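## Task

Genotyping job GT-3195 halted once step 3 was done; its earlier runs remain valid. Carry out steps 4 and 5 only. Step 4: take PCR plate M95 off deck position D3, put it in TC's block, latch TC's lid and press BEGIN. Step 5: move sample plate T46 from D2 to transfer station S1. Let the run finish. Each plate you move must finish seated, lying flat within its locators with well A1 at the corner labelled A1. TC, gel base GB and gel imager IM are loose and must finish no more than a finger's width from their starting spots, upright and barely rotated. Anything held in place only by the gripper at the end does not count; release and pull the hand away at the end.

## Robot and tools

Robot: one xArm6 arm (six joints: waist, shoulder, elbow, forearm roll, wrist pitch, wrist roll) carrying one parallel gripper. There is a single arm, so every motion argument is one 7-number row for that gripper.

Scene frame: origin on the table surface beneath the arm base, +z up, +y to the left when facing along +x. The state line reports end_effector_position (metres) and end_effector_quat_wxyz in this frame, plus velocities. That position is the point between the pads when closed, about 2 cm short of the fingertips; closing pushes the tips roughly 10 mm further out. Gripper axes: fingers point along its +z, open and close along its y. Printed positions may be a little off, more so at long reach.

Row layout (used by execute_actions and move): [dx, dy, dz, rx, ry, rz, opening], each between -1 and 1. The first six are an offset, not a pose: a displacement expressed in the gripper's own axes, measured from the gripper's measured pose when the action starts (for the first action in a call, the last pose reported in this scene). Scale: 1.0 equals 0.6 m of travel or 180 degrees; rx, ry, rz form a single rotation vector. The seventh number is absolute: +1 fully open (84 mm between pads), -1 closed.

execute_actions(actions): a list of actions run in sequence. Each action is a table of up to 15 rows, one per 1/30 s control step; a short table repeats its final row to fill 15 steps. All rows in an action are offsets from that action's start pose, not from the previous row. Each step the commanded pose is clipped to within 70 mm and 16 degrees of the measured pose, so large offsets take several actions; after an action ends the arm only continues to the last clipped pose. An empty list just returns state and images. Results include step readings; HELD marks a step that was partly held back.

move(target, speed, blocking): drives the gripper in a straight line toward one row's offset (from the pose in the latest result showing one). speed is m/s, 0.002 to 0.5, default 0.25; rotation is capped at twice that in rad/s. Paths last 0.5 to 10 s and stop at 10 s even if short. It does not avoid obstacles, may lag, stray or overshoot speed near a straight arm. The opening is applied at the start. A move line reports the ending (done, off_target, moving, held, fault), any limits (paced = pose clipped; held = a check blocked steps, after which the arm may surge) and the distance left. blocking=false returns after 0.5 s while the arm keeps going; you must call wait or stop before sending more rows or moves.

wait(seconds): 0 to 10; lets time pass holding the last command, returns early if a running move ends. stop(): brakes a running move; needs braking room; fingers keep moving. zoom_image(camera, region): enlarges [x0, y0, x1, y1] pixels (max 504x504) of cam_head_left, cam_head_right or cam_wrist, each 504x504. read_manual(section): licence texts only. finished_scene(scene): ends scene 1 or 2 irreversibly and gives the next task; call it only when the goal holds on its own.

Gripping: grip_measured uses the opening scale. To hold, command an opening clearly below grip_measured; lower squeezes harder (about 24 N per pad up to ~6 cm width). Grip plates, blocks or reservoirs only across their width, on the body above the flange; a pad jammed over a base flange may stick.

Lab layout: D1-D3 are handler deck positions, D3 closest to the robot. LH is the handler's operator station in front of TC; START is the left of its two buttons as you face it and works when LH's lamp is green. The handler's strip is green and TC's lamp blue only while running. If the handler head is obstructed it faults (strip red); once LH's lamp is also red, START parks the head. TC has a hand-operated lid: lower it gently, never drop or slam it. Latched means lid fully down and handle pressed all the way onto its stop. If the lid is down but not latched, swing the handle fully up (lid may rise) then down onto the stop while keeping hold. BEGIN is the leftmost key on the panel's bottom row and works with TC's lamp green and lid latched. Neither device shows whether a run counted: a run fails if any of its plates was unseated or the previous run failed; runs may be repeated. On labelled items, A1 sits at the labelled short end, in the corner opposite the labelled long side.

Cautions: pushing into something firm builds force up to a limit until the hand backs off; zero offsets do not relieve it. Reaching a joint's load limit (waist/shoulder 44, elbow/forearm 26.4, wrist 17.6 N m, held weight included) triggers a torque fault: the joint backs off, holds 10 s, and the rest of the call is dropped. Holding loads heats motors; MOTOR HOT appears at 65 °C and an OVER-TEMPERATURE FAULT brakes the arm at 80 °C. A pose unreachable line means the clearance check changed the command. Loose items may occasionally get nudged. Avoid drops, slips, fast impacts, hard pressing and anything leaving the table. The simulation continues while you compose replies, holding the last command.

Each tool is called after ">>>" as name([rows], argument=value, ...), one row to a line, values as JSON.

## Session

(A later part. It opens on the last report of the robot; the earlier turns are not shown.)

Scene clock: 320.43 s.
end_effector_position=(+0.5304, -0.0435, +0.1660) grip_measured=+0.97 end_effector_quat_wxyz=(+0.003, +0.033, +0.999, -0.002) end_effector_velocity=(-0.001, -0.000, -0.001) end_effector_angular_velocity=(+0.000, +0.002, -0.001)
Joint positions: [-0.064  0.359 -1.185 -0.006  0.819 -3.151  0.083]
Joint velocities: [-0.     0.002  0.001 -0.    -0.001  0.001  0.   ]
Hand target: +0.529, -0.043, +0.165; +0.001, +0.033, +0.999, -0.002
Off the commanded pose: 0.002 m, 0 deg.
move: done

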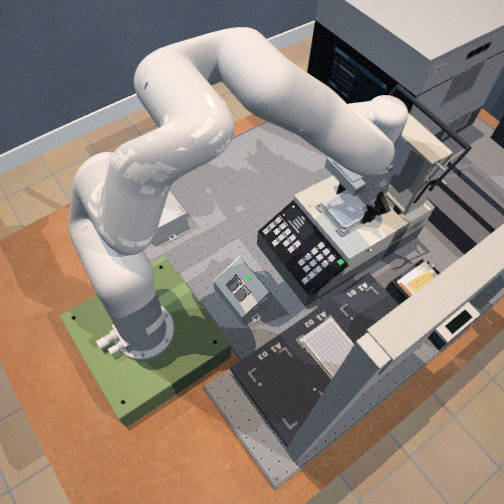

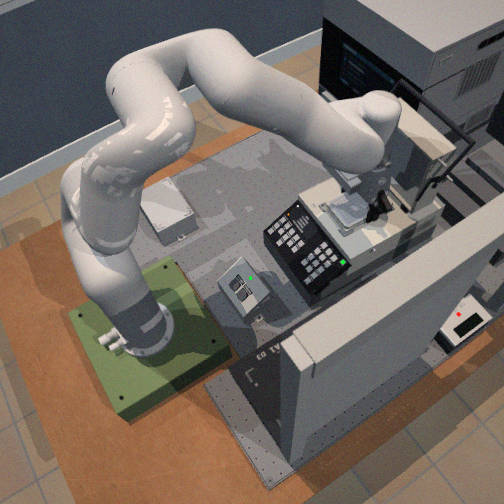

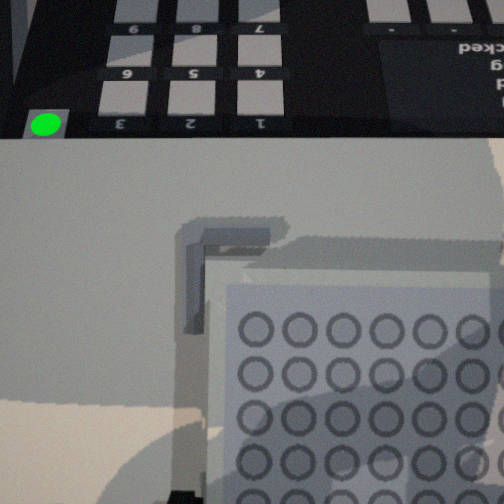

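Looks seated. Release and lift.

>>> move(target=[0,0,-0.002,0,0,0,1], speed=0.005)

>>> move(target=[0,0,-0.15,0,0,0,1], speed=0.04)

Scene clock: 323.07 s.
end_effector_position=(+0.5294, -0.0434, +0.1656) grip_measured=+1.00 end_effector_quat_wxyz=(+0.001, +0.033, +0.999, -0.002) end_effector_velocity=(+0.001, -0.001, +0.003) end_effector_angular_velocity=(-0.000, -0.005, -0.001)
Joint positions: [-0.063  0.358 -1.184 -0.006  0.822 -3.15   0.084]
Joint velocities: [-0.001 -0.004 -0.003 -0.     0.002 -0.     0.   ]
Hand target: +0.530, -0.043, +0.167; +0.003, +0.033, +0.999, -0.002
Off the commanded pose: 0.002 m, 0 deg.
move: done

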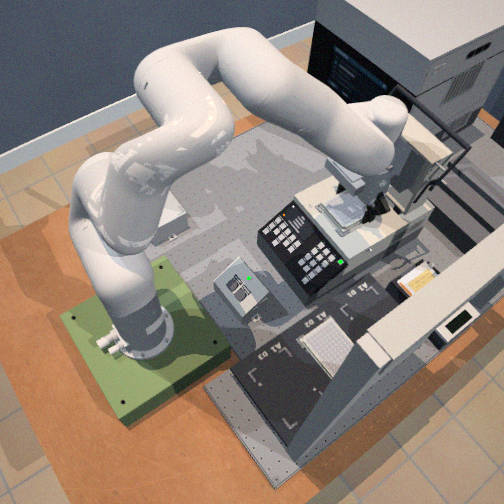

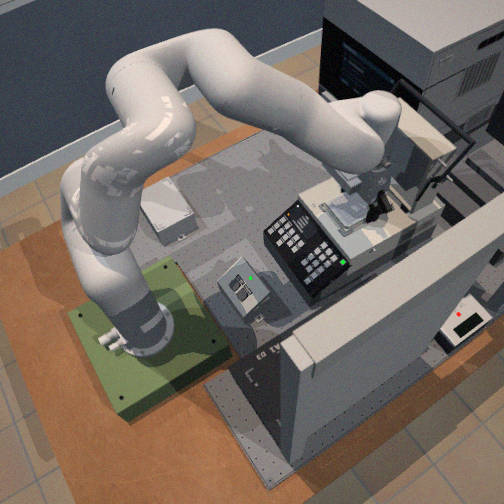

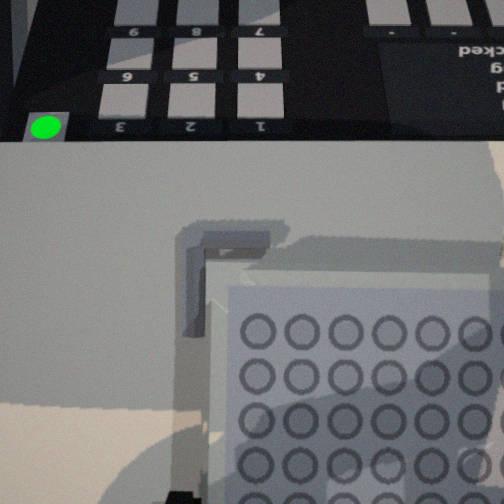

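Scene clock: 325.60 s.
end_effector_position=(+0.5292, -0.0430, +0.2553) grip_measured=+1.00 end_effector_quat_wxyz=(+0.001, +0.033, +0.999, -0.002) end_effector_velocity=(-0.001, +0.000, -0.001) end_effector_angular_velocity=(+0.000, +0.005, +0.001)
Joint positions: [-0.062  0.234 -1.287 -0.005  1.05  -3.151  0.084]
Joint velocities: [ 0.     0.001  0.001 -0.     0.004 -0.001  0.   ]
Hand target: +0.529, -0.043, +0.256; +0.001, +0.033, +0.999, -0.002
Off the commanded pose: 0.000 m, 0 deg.
move: done

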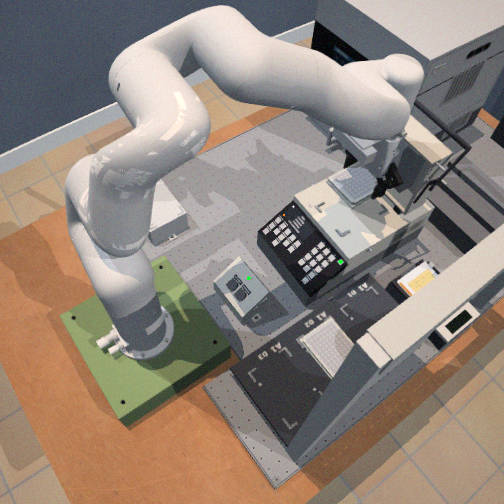

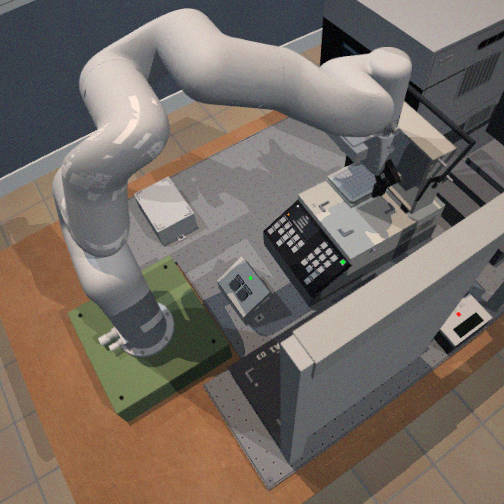

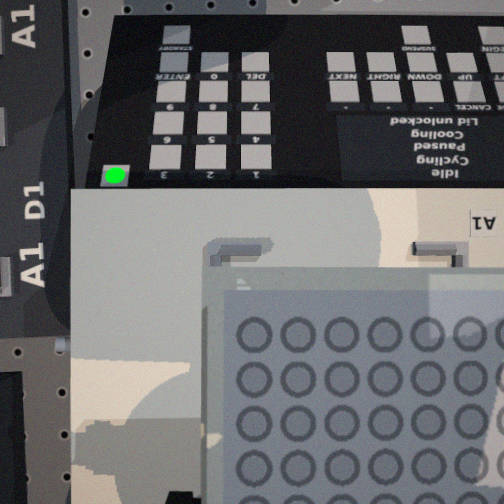

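>>> move(target=[0,0,0.148,0,0,0,1], speed=0.015)

>>> move(target=[0,-0.002,-0.02,0,0,0,1], speed=0.004)

Scene clock: 335.23 s.
end_effector_position=(+0.5297, -0.0433, +0.1674) grip_measured=+1.00 end_effector_quat_wxyz=(+0.002, +0.033, +0.999, -0.002) end_effector_velocity=(+0.005, -0.001, +0.001) end_effector_angular_velocity=(-0.001, -0.012, -0.001)
Joint positions: [-0.063  0.356 -1.186 -0.006  0.825 -3.15   0.084]
Joint velocities: [-0.001  0.005 -0.006 -0.    -0.011  0.001  0.   ]
Hand target: +0.529, -0.043, +0.167; +0.001, +0.033, +0.999, -0.002
Off the commanded pose: 0.001 m, 0 deg.
move: done

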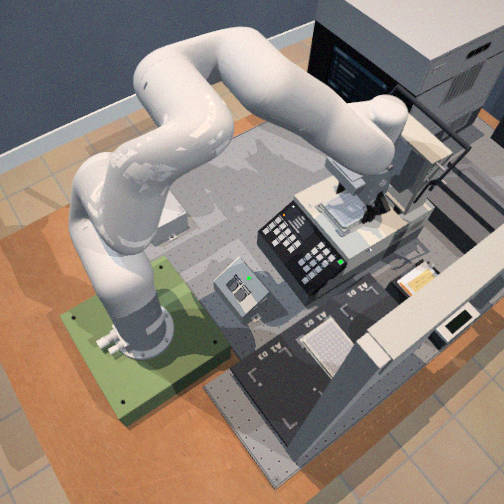

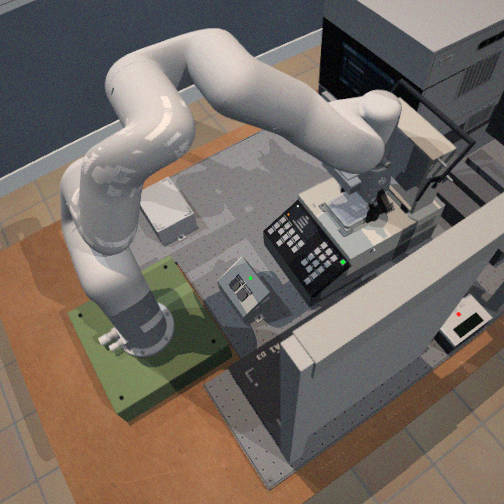

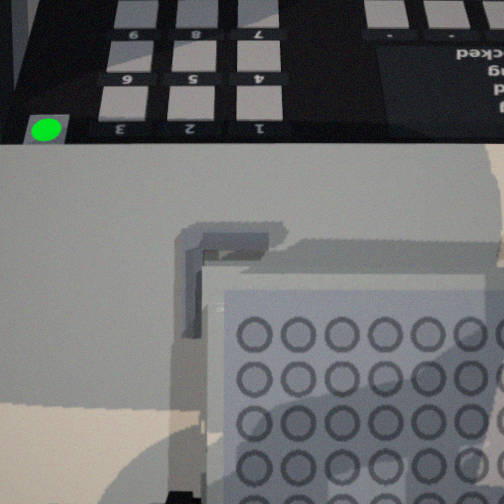

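Scene clock: 338.47 s.
end_effector_position=(+0.5296, -0.0444, +0.1794) grip_measured=+1.00 end_effector_quat_wxyz=(+0.002, +0.033, +0.999, -0.002) end_effector_velocity=(-0.001, +0.000, -0.001) end_effector_angular_velocity=(+0.000, +0.003, -0.001)
Joint positions: [-0.065  0.336 -1.195 -0.006  0.855 -3.153  0.084]
Joint velocities: [-0.     0.001  0.001  0.     0.001  0.001  0.   ]
Hand target: +0.530, -0.044, +0.179; +0.002, +0.033, +0.999, -0.002
Off the commanded pose: 0.000 m, 0 deg.
move: done

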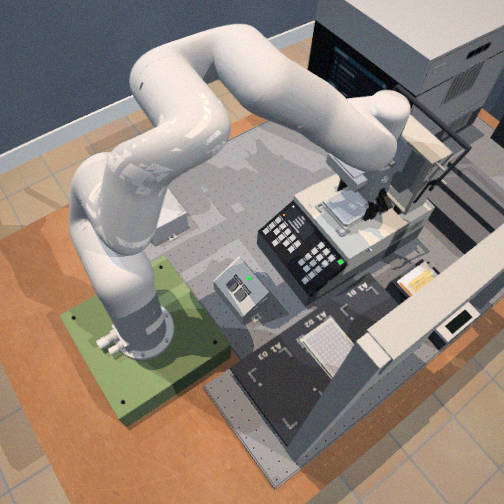

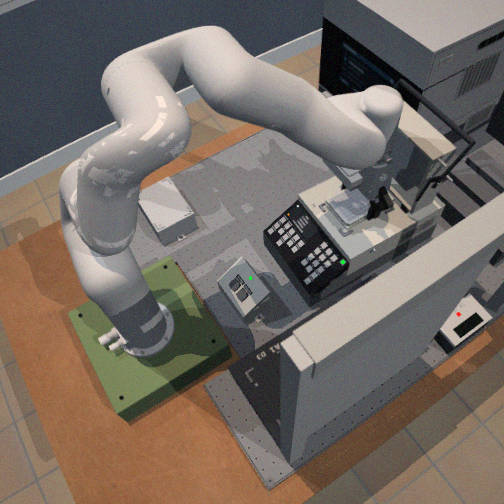

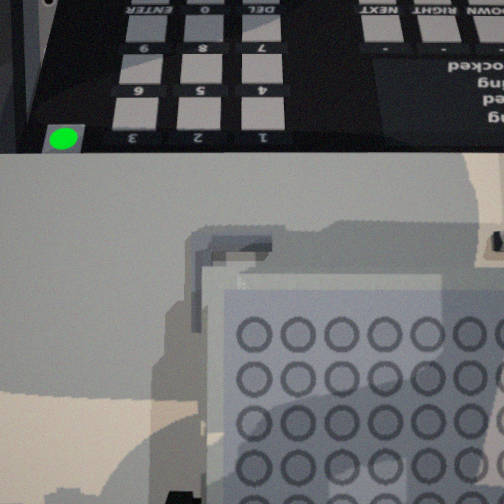

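>>> move(target=[0,0.0015,0.0225,0,0,0,1], speed=0.005)

>>> move(target=[0.03,0,-0.006,0,0,0,1], speed=0.005)

Scene clock: 350.90 s.
end_effector_position=(+0.5303, -0.0435, +0.1667) grip_measured=+1.00 end_effector_quat_wxyz=(+0.003, +0.033, +0.999, -0.002) end_effector_velocity=(-0.001, -0.001, -0.001) end_effector_angular_velocity=(-0.000, +0.002, -0.001)
Joint positions: [-0.064  0.357 -1.185 -0.006  0.821 -3.151  0.084]
Joint velocities: [-0.001  0.001  0.002 -0.001 -0.001  0.     0.   ]
Hand target: +0.530, -0.044, +0.166; +0.002, +0.033, +0.999, -0.002
Off the commanded pose: 0.001 m, 0 deg.
move: done

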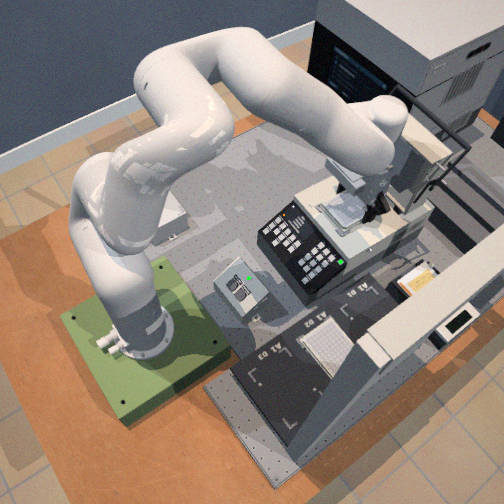

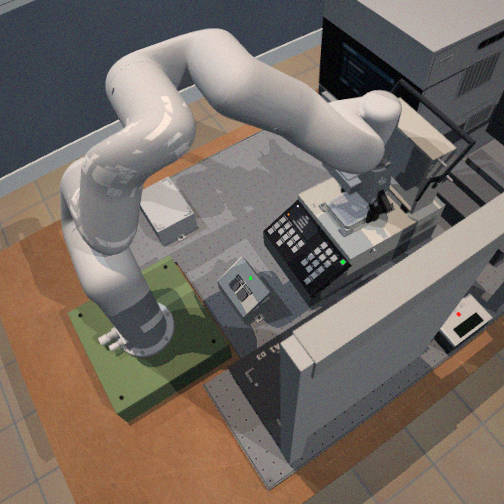

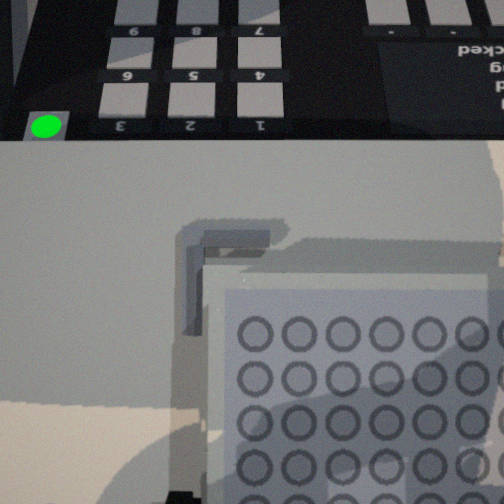

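Scene clock: 354.80 s.
end_effector_position=(+0.5122, -0.0424, +0.1702) grip_measured=+1.00 end_effector_quat_wxyz=(+0.003, +0.033, +0.999, -0.002) end_effector_velocity=(+0.001, +0.001, +0.000) end_effector_angular_velocity=(+0.000, -0.002, +0.001)
Joint positions: [-0.064  0.297 -1.109 -0.006  0.805 -3.151  0.084]
Joint velocities: [ 0.002 -0.     0.     0.001 -0.002  0.001  0.   ]
Hand target: +0.512, -0.042, +0.170; +0.003, +0.033, +0.999, -0.002
Off the commanded pose: 0.000 m, 0 deg.
move: done

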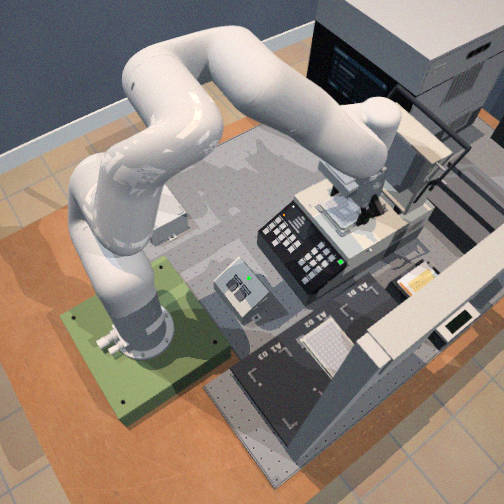

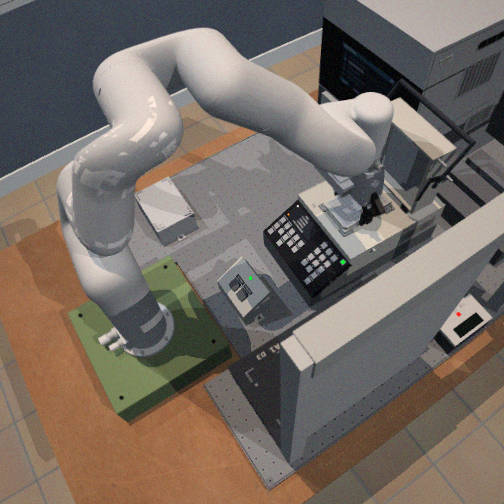

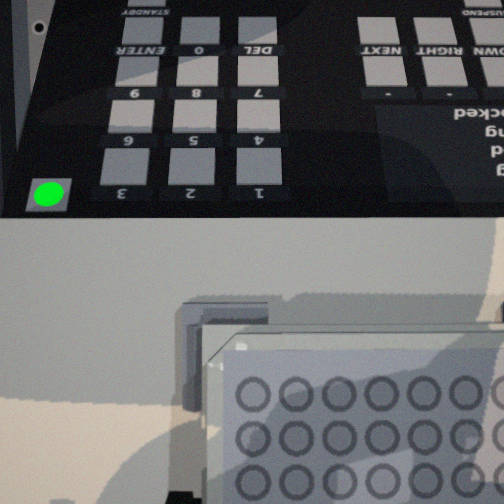

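Slid relative, and the wells look smaller, so it's staying down. Continue.

>>> move(target=[0.02,0,-0.012,0,0,0,1], speed=0.005)

>>> move(target=[0,0,-0.08,0,0,0,1], speed=0.03)

Scene clock: 360.07 s.
end_effector_position=(+0.5003, -0.0416, +0.1773) grip_measured=+1.00 end_effector_quat_wxyz=(+0.003, +0.033, +0.999, -0.002) end_effector_velocity=(-0.001, +0.000, -0.001) end_effector_angular_velocity=(+0.000, +0.001, +0.001)
Joint positions: [-0.065  0.249 -1.064 -0.006  0.808 -3.152  0.084]
Joint velocities: [-0.    -0.     0.002  0.    -0.    -0.001 -0.   ]
Hand target: +0.500, -0.042, +0.177; +0.003, +0.033, +0.999, -0.002
Off the commanded pose: 0.000 m, 0 deg.
move: done

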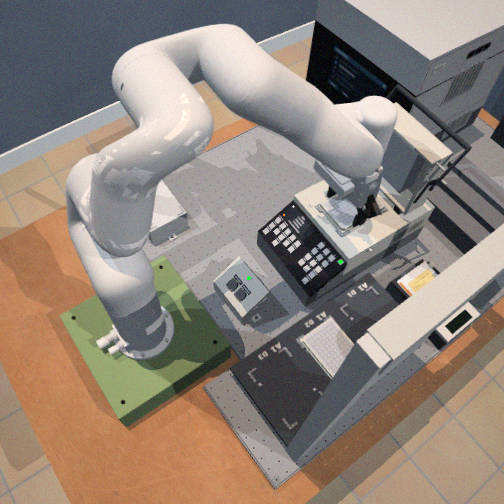

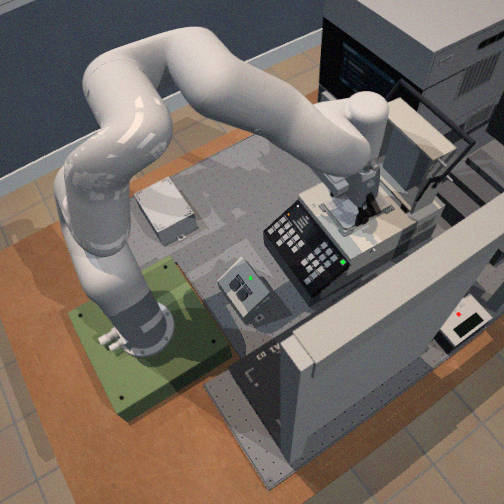

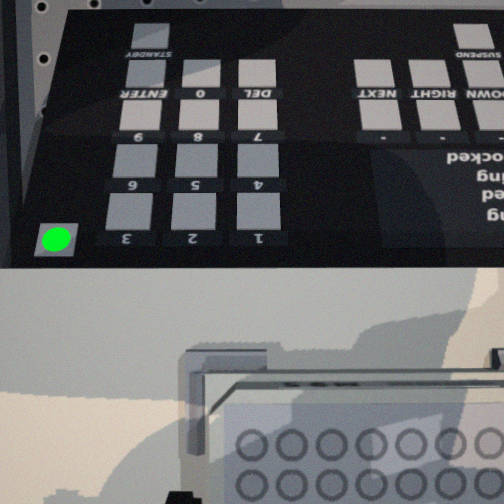

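Scene clock: 361.97 s.
end_effector_position=(+0.5000, -0.0414, +0.2252) grip_measured=+1.00 end_effector_quat_wxyz=(+0.003, +0.033, +0.999, -0.002) end_effector_velocity=(-0.001, -0.001, -0.000) end_effector_angular_velocity=(+0.000, +0.003, -0.002)
Joint positions: [-0.064  0.173 -1.114 -0.005  0.934 -3.152  0.084]
Joint velocities: [-0.002  0.001 -0.    -0.     0.003  0.    -0.   ]
Hand target: +0.500, -0.041, +0.225; +0.003, +0.033, +0.999, -0.002
Off the commanded pose: 0.000 m, 0 deg.
move: done

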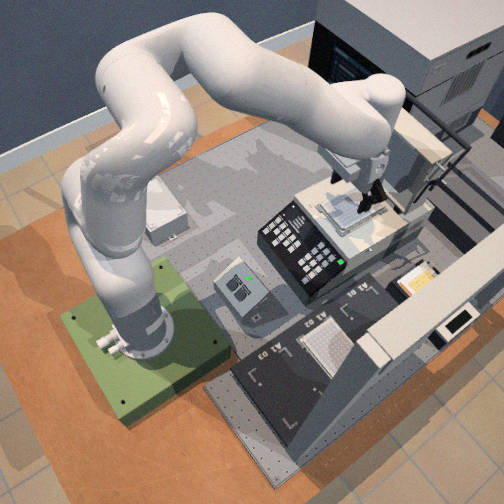

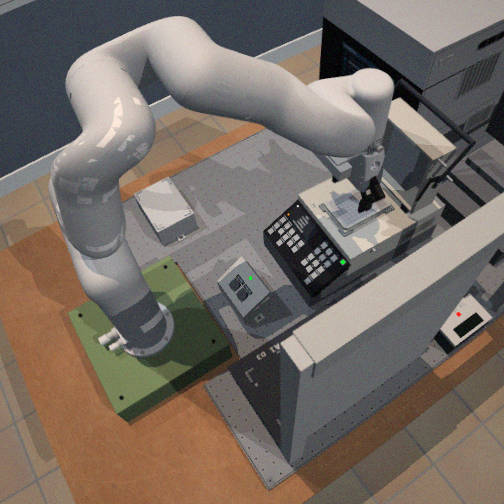

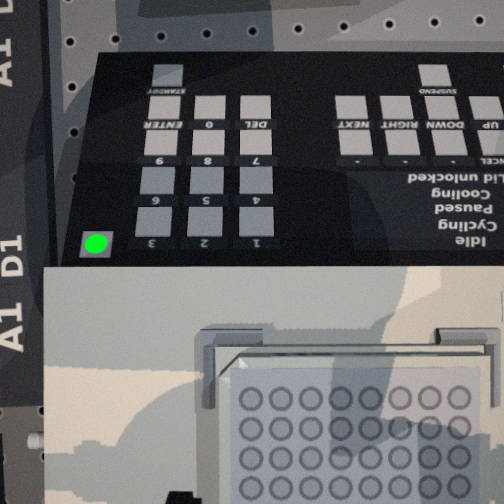

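>>> move(target=[0,0.177,-0.25,0,0,-0.5,1], speed=0.08)

>>> move(target=[0,-0.1,0,0.12,0,0,1], speed=0.05)

Scene clock: 382.30 s.
end_effector_position=(+0.5063, +0.0652, +0.3747) grip_measured=+1.00 end_effector_quat_wxyz=(-0.001, +0.683, -0.730, +0.003) end_effector_velocity=(-0.000, -0.001, -0.000) end_effector_angular_velocity=(-0.000, +0.002, +0.005)
Joint positions: [ 0.148  0.101 -1.46  -0.005  1.354 -4.513  0.084]
Joint velocities: [-0.001  0.001 -0.002  0.     0.003 -0.006 -0.   ]
Hand target: +0.506, +0.065, +0.375; -0.001, +0.683, -0.730, +0.003
Off the commanded pose: 0.000 m, 0 deg.
move: done

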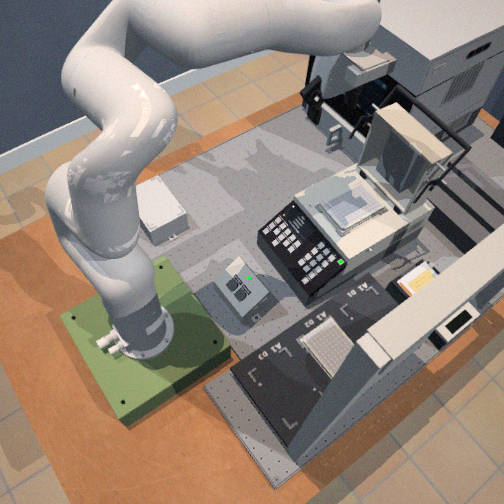

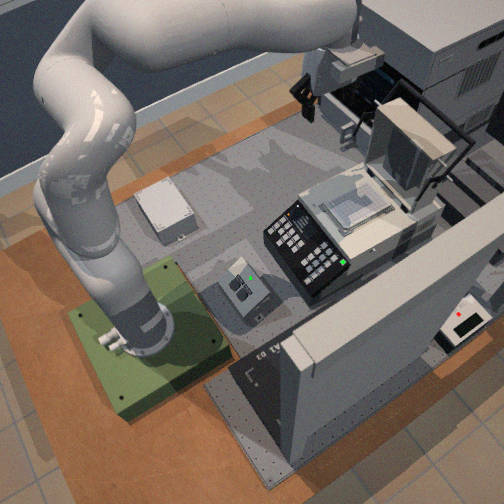

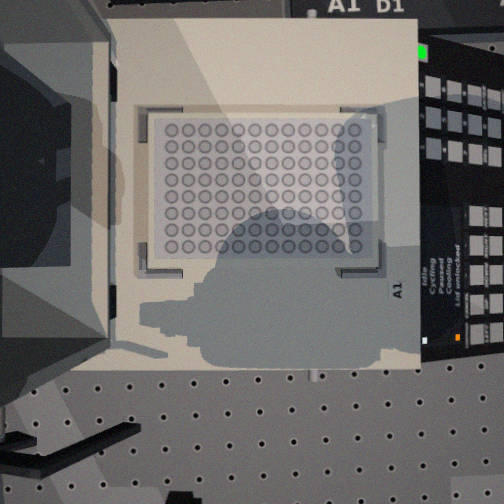

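Scene clock: 386.30 s.
end_effector_position=(+0.5660, +0.0613, +0.3750) grip_measured=+1.00 end_effector_quat_wxyz=(-0.129, +0.671, -0.717, +0.139) end_effector_velocity=(+0.002, -0.001, +0.002) end_effector_angular_velocity=(+0.000, -0.012, -0.003)
Joint positions: [ 0.15   0.018 -1.232 -0.104  0.842 -4.458  0.084]
Joint velocities: [-0.002 -0.002  0.002 -0.003 -0.012  0.003  0.   ]
Hand target: +0.566, +0.061, +0.375; -0.129, +0.671, -0.717, +0.139
Off the commanded pose: 0.000 m, 0 deg.
move: done

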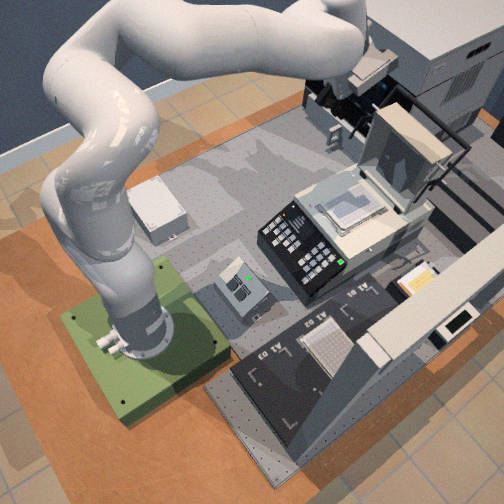

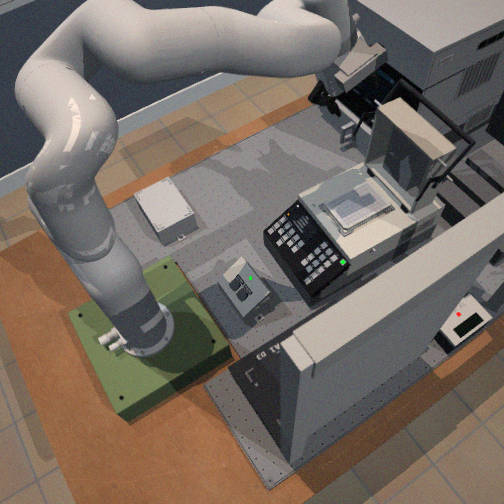

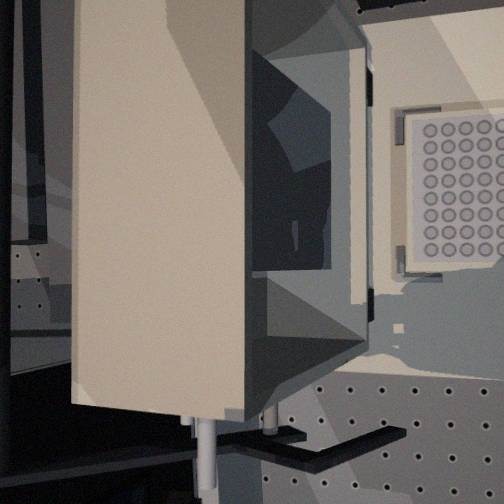

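>>> move(target=[0,-0.065,0,0,0,0,0.2], speed=0.03)

Scene clock: 390.50 s.
end_effector_position=(+0.6021, +0.0590, +0.3895) grip_measured=+0.19 end_effector_quat_wxyz=(-0.129, +0.671, -0.717, +0.139) end_effector_velocity=(+0.001, -0.001, -0.000) end_effector_angular_velocity=(+0.000, +0.001, -0.002)
Joint positions: [ 0.138  0.136 -1.416 -0.092  0.907 -4.481  0.052]
Joint velocities: [-0.002  0.004 -0.004  0.     0.002 -0.    -0.   ]
Hand target: +0.602, +0.059, +0.390; -0.129, +0.671, -0.717, +0.139
Off the commanded pose: 0.000 m, 0 deg.
move: done

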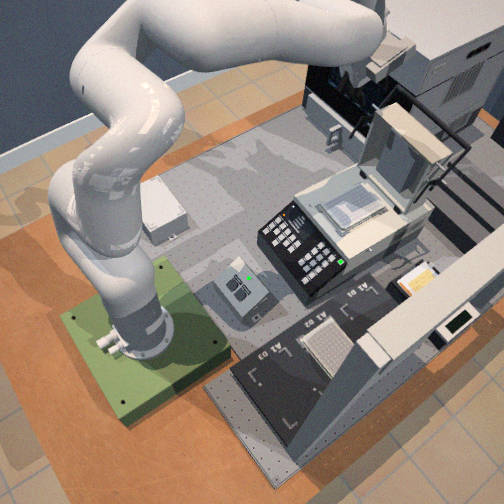

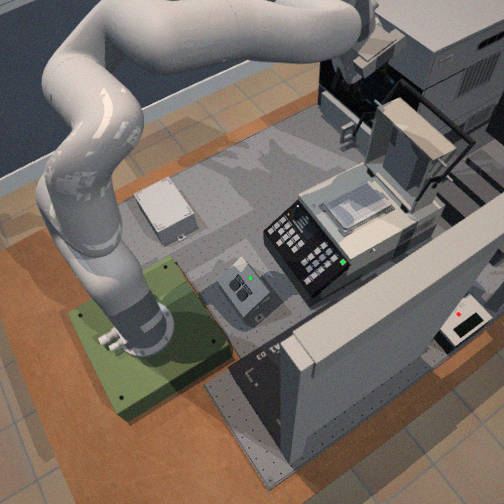

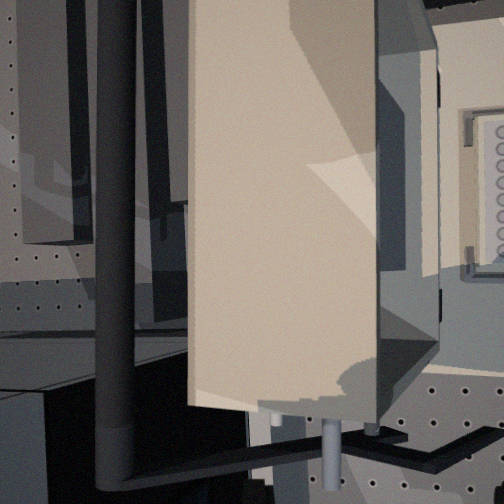

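>>> move(target=[-0.012,-0.014,0.108,0,0,0,0.2], speed=0.015)

Scene clock: 398.77 s.
end_effector_position=(+0.6355, +0.0640, +0.3363) grip_measured=+0.19 end_effector_quat_wxyz=(-0.132, +0.670, -0.716, +0.141) end_effector_velocity=(-0.000, -0.000, -0.004) end_effector_angular_velocity=(-0.001, +0.006, +0.000)
Joint positions: [ 0.137  0.275 -1.443 -0.103  0.787 -4.467  0.052]
Joint velocities: [ 0.     0.005  0.001  0.    -0.     0.    -0.   ]
Hand target: +0.634, +0.064, +0.332; -0.129, +0.671, -0.717, +0.139
Off the commanded pose: 0.004 m, 0 deg.
move: off_target

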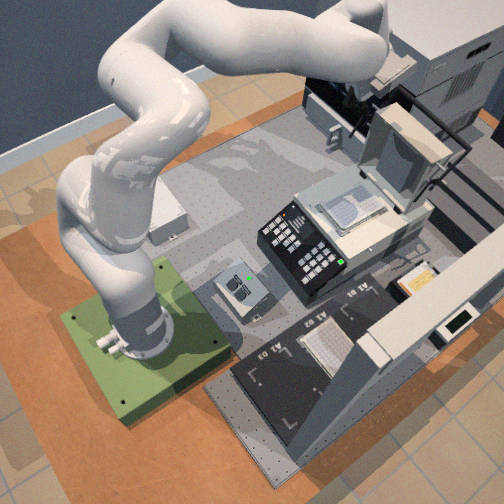

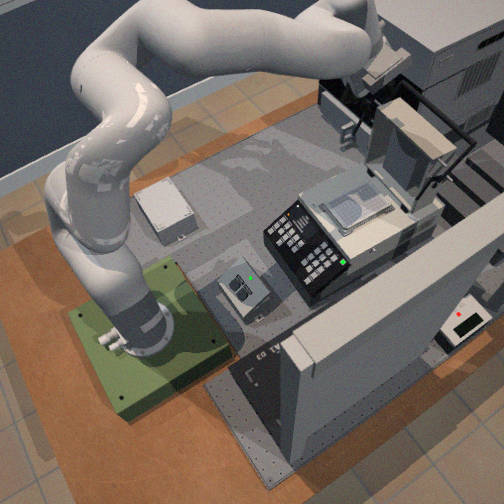

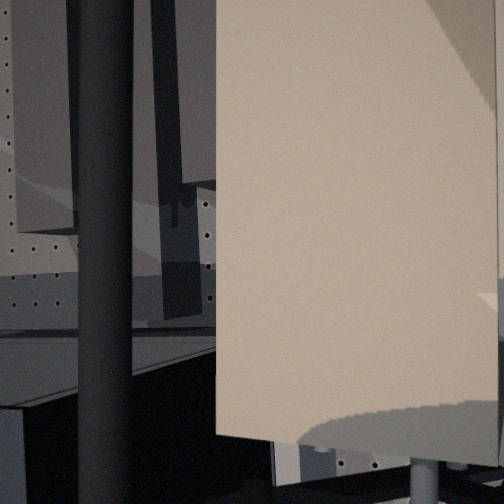

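>>> move(target=[-0.006,0.004,-0.008,0,0,0,0.2], speed=0.01)

>>> move(target=[0,0,0,0,0,0,-1], speed=0.01)

Scene clock: 402.47 s.
end_effector_position=(+0.6311, +0.0685, +0.3379) grip_measured=+0.19 end_effector_quat_wxyz=(-0.131, +0.671, -0.716, +0.140) end_effector_velocity=(+0.000, +0.001, +0.001) end_effector_angular_velocity=(+0.000, -0.003, +0.003)
Joint positions: [ 0.146  0.263 -1.433 -0.105  0.794 -4.458  0.052]
Joint velocities: [ 0.002 -0.    -0.     0.    -0.002 -0.001  0.   ]
Hand target: +0.632, +0.068, +0.340; -0.132, +0.670, -0.716, +0.141
Off the commanded pose: 0.002 m, 0 deg.
move: done

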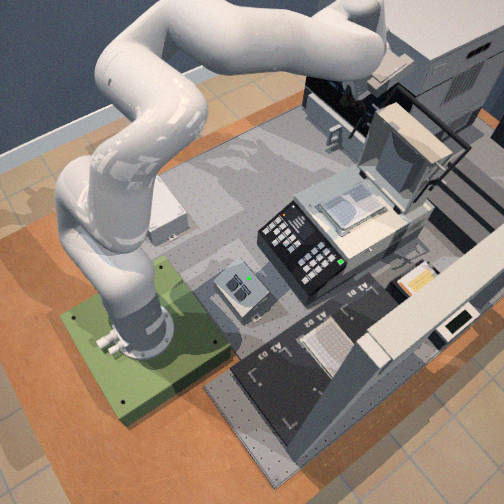

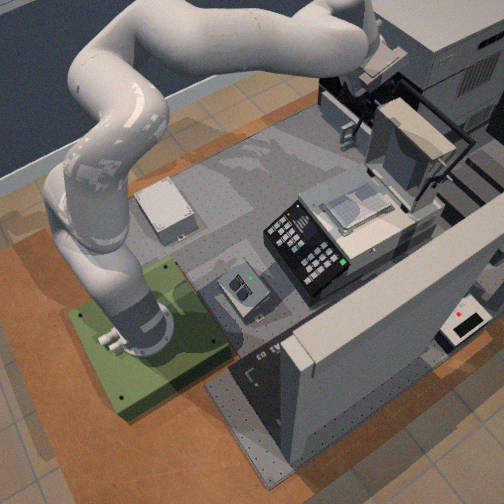

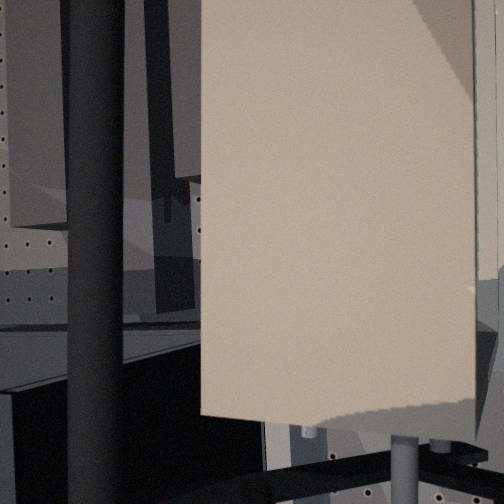

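Scene clock: 402.97 s.
end_effector_position=(+0.6297, +0.0686, +0.3335) grip_measured=-0.89 end_effector_quat_wxyz=(-0.127, +0.672, -0.717, +0.137) end_effector_velocity=(+0.000, +0.000, +0.002) end_effector_angular_velocity=(+0.000, -0.003, +0.001)
Joint positions: [ 0.147  0.266 -1.429 -0.105  0.796 -4.458  0.005]
Joint velocities: [ 0.    -0.002 -0.001 -0.     0.    -0.     0.   ]
Hand target: +0.631, +0.069, +0.338; -0.131, +0.671, -0.716, +0.140
Off the commanded pose: 0.005 m, 1 deg.
move: off_target

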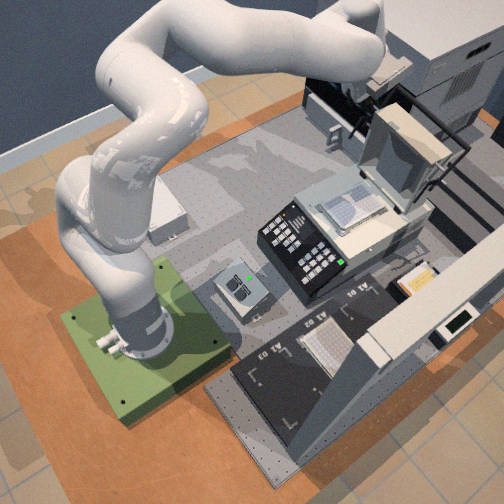

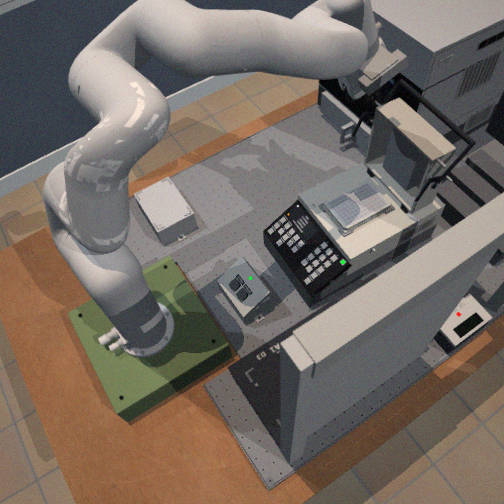

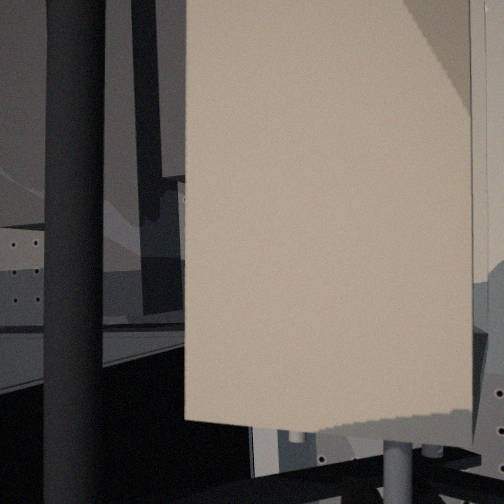

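>>> move(target=[0,0.107,-0.03,0,0,0,-1], speed=0.02)

>>> move(target=[0,0.104,0.008,0,0,0,-1], speed=0.02)

Scene clock: 412.93 s.
end_effector_position=(+0.5630, +0.0726, +0.3252) grip_measured=-0.89 end_effector_quat_wxyz=(-0.126, +0.672, -0.717, +0.136) end_effector_velocity=(-0.001, -0.000, +0.001) end_effector_angular_velocity=(+0.000, -0.002, -0.000)
Joint positions: [ 0.17   0.053 -1.133 -0.127  0.719 -4.414  0.005]
Joint velocities: [-0.    -0.004  0.004 -0.    -0.002  0.    -0.   ]
Hand target: +0.563, +0.073, +0.327; -0.127, +0.672, -0.717, +0.137
Off the commanded pose: 0.002 m, 0 deg.
move: done

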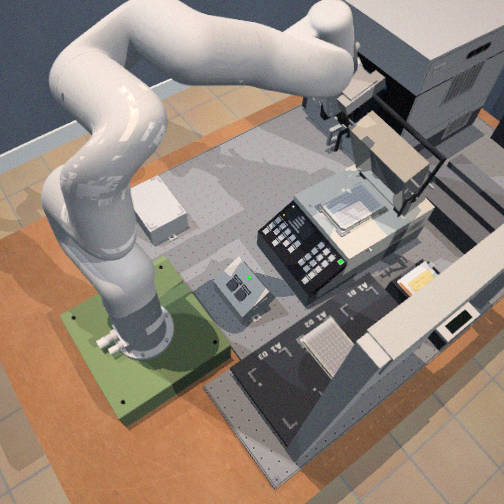

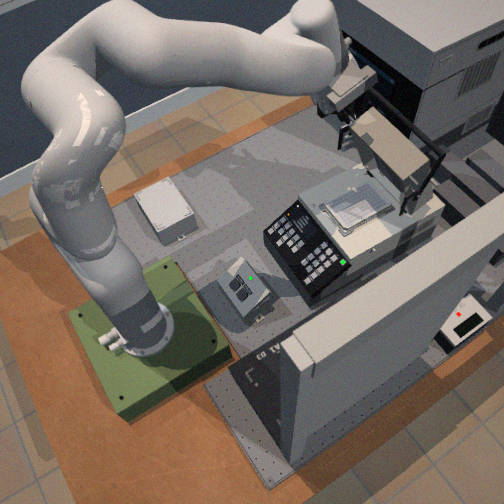

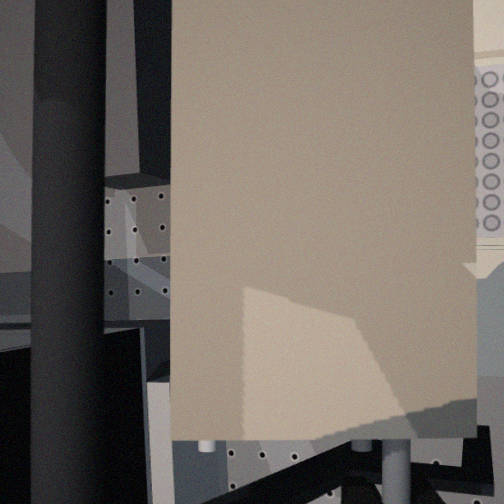

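Scene clock: 416.33 s.
end_effector_position=(+0.5068, +0.0763, +0.2981) grip_measured=-0.90 end_effector_quat_wxyz=(-0.126, +0.672, -0.717, +0.136) end_effector_velocity=(-0.001, -0.000, -0.001) end_effector_angular_velocity=(-0.000, +0.001, -0.001)
Joint positions: [ 0.193 -0.1   -0.879 -0.157  0.621 -4.36   0.005]
Joint velocities: [-0.    -0.001  0.004 -0.001 -0.001  0.002  0.   ]
Hand target: +0.507, +0.076, +0.298; -0.126, +0.672, -0.717, +0.136
Off the commanded pose: 0.000 m, 0 deg.
move: done

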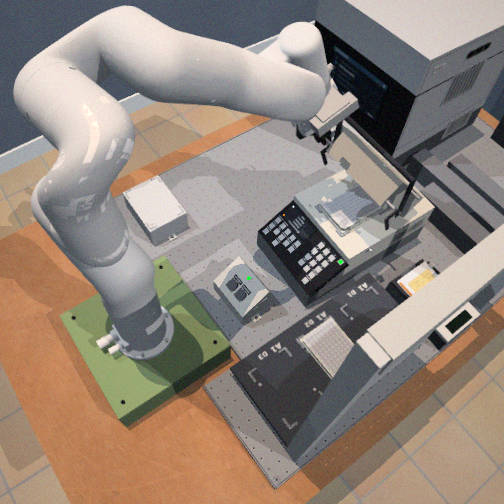

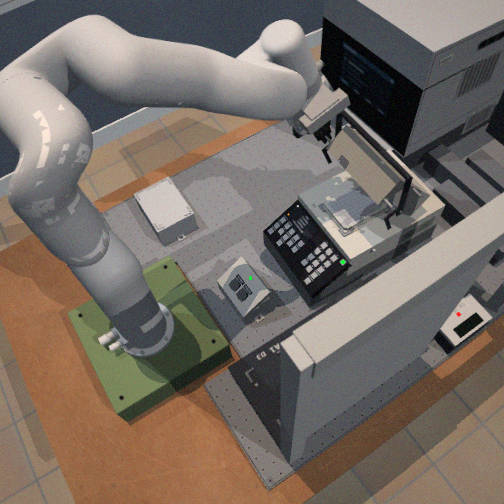

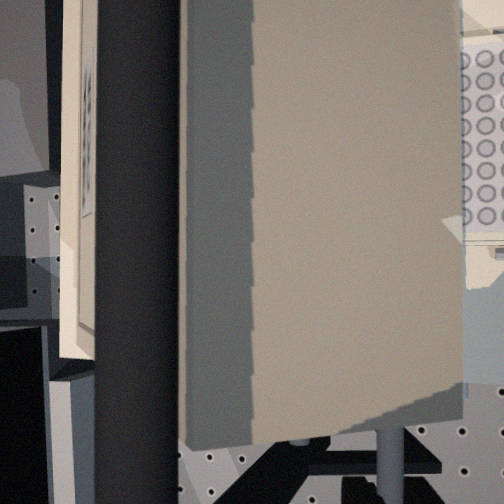

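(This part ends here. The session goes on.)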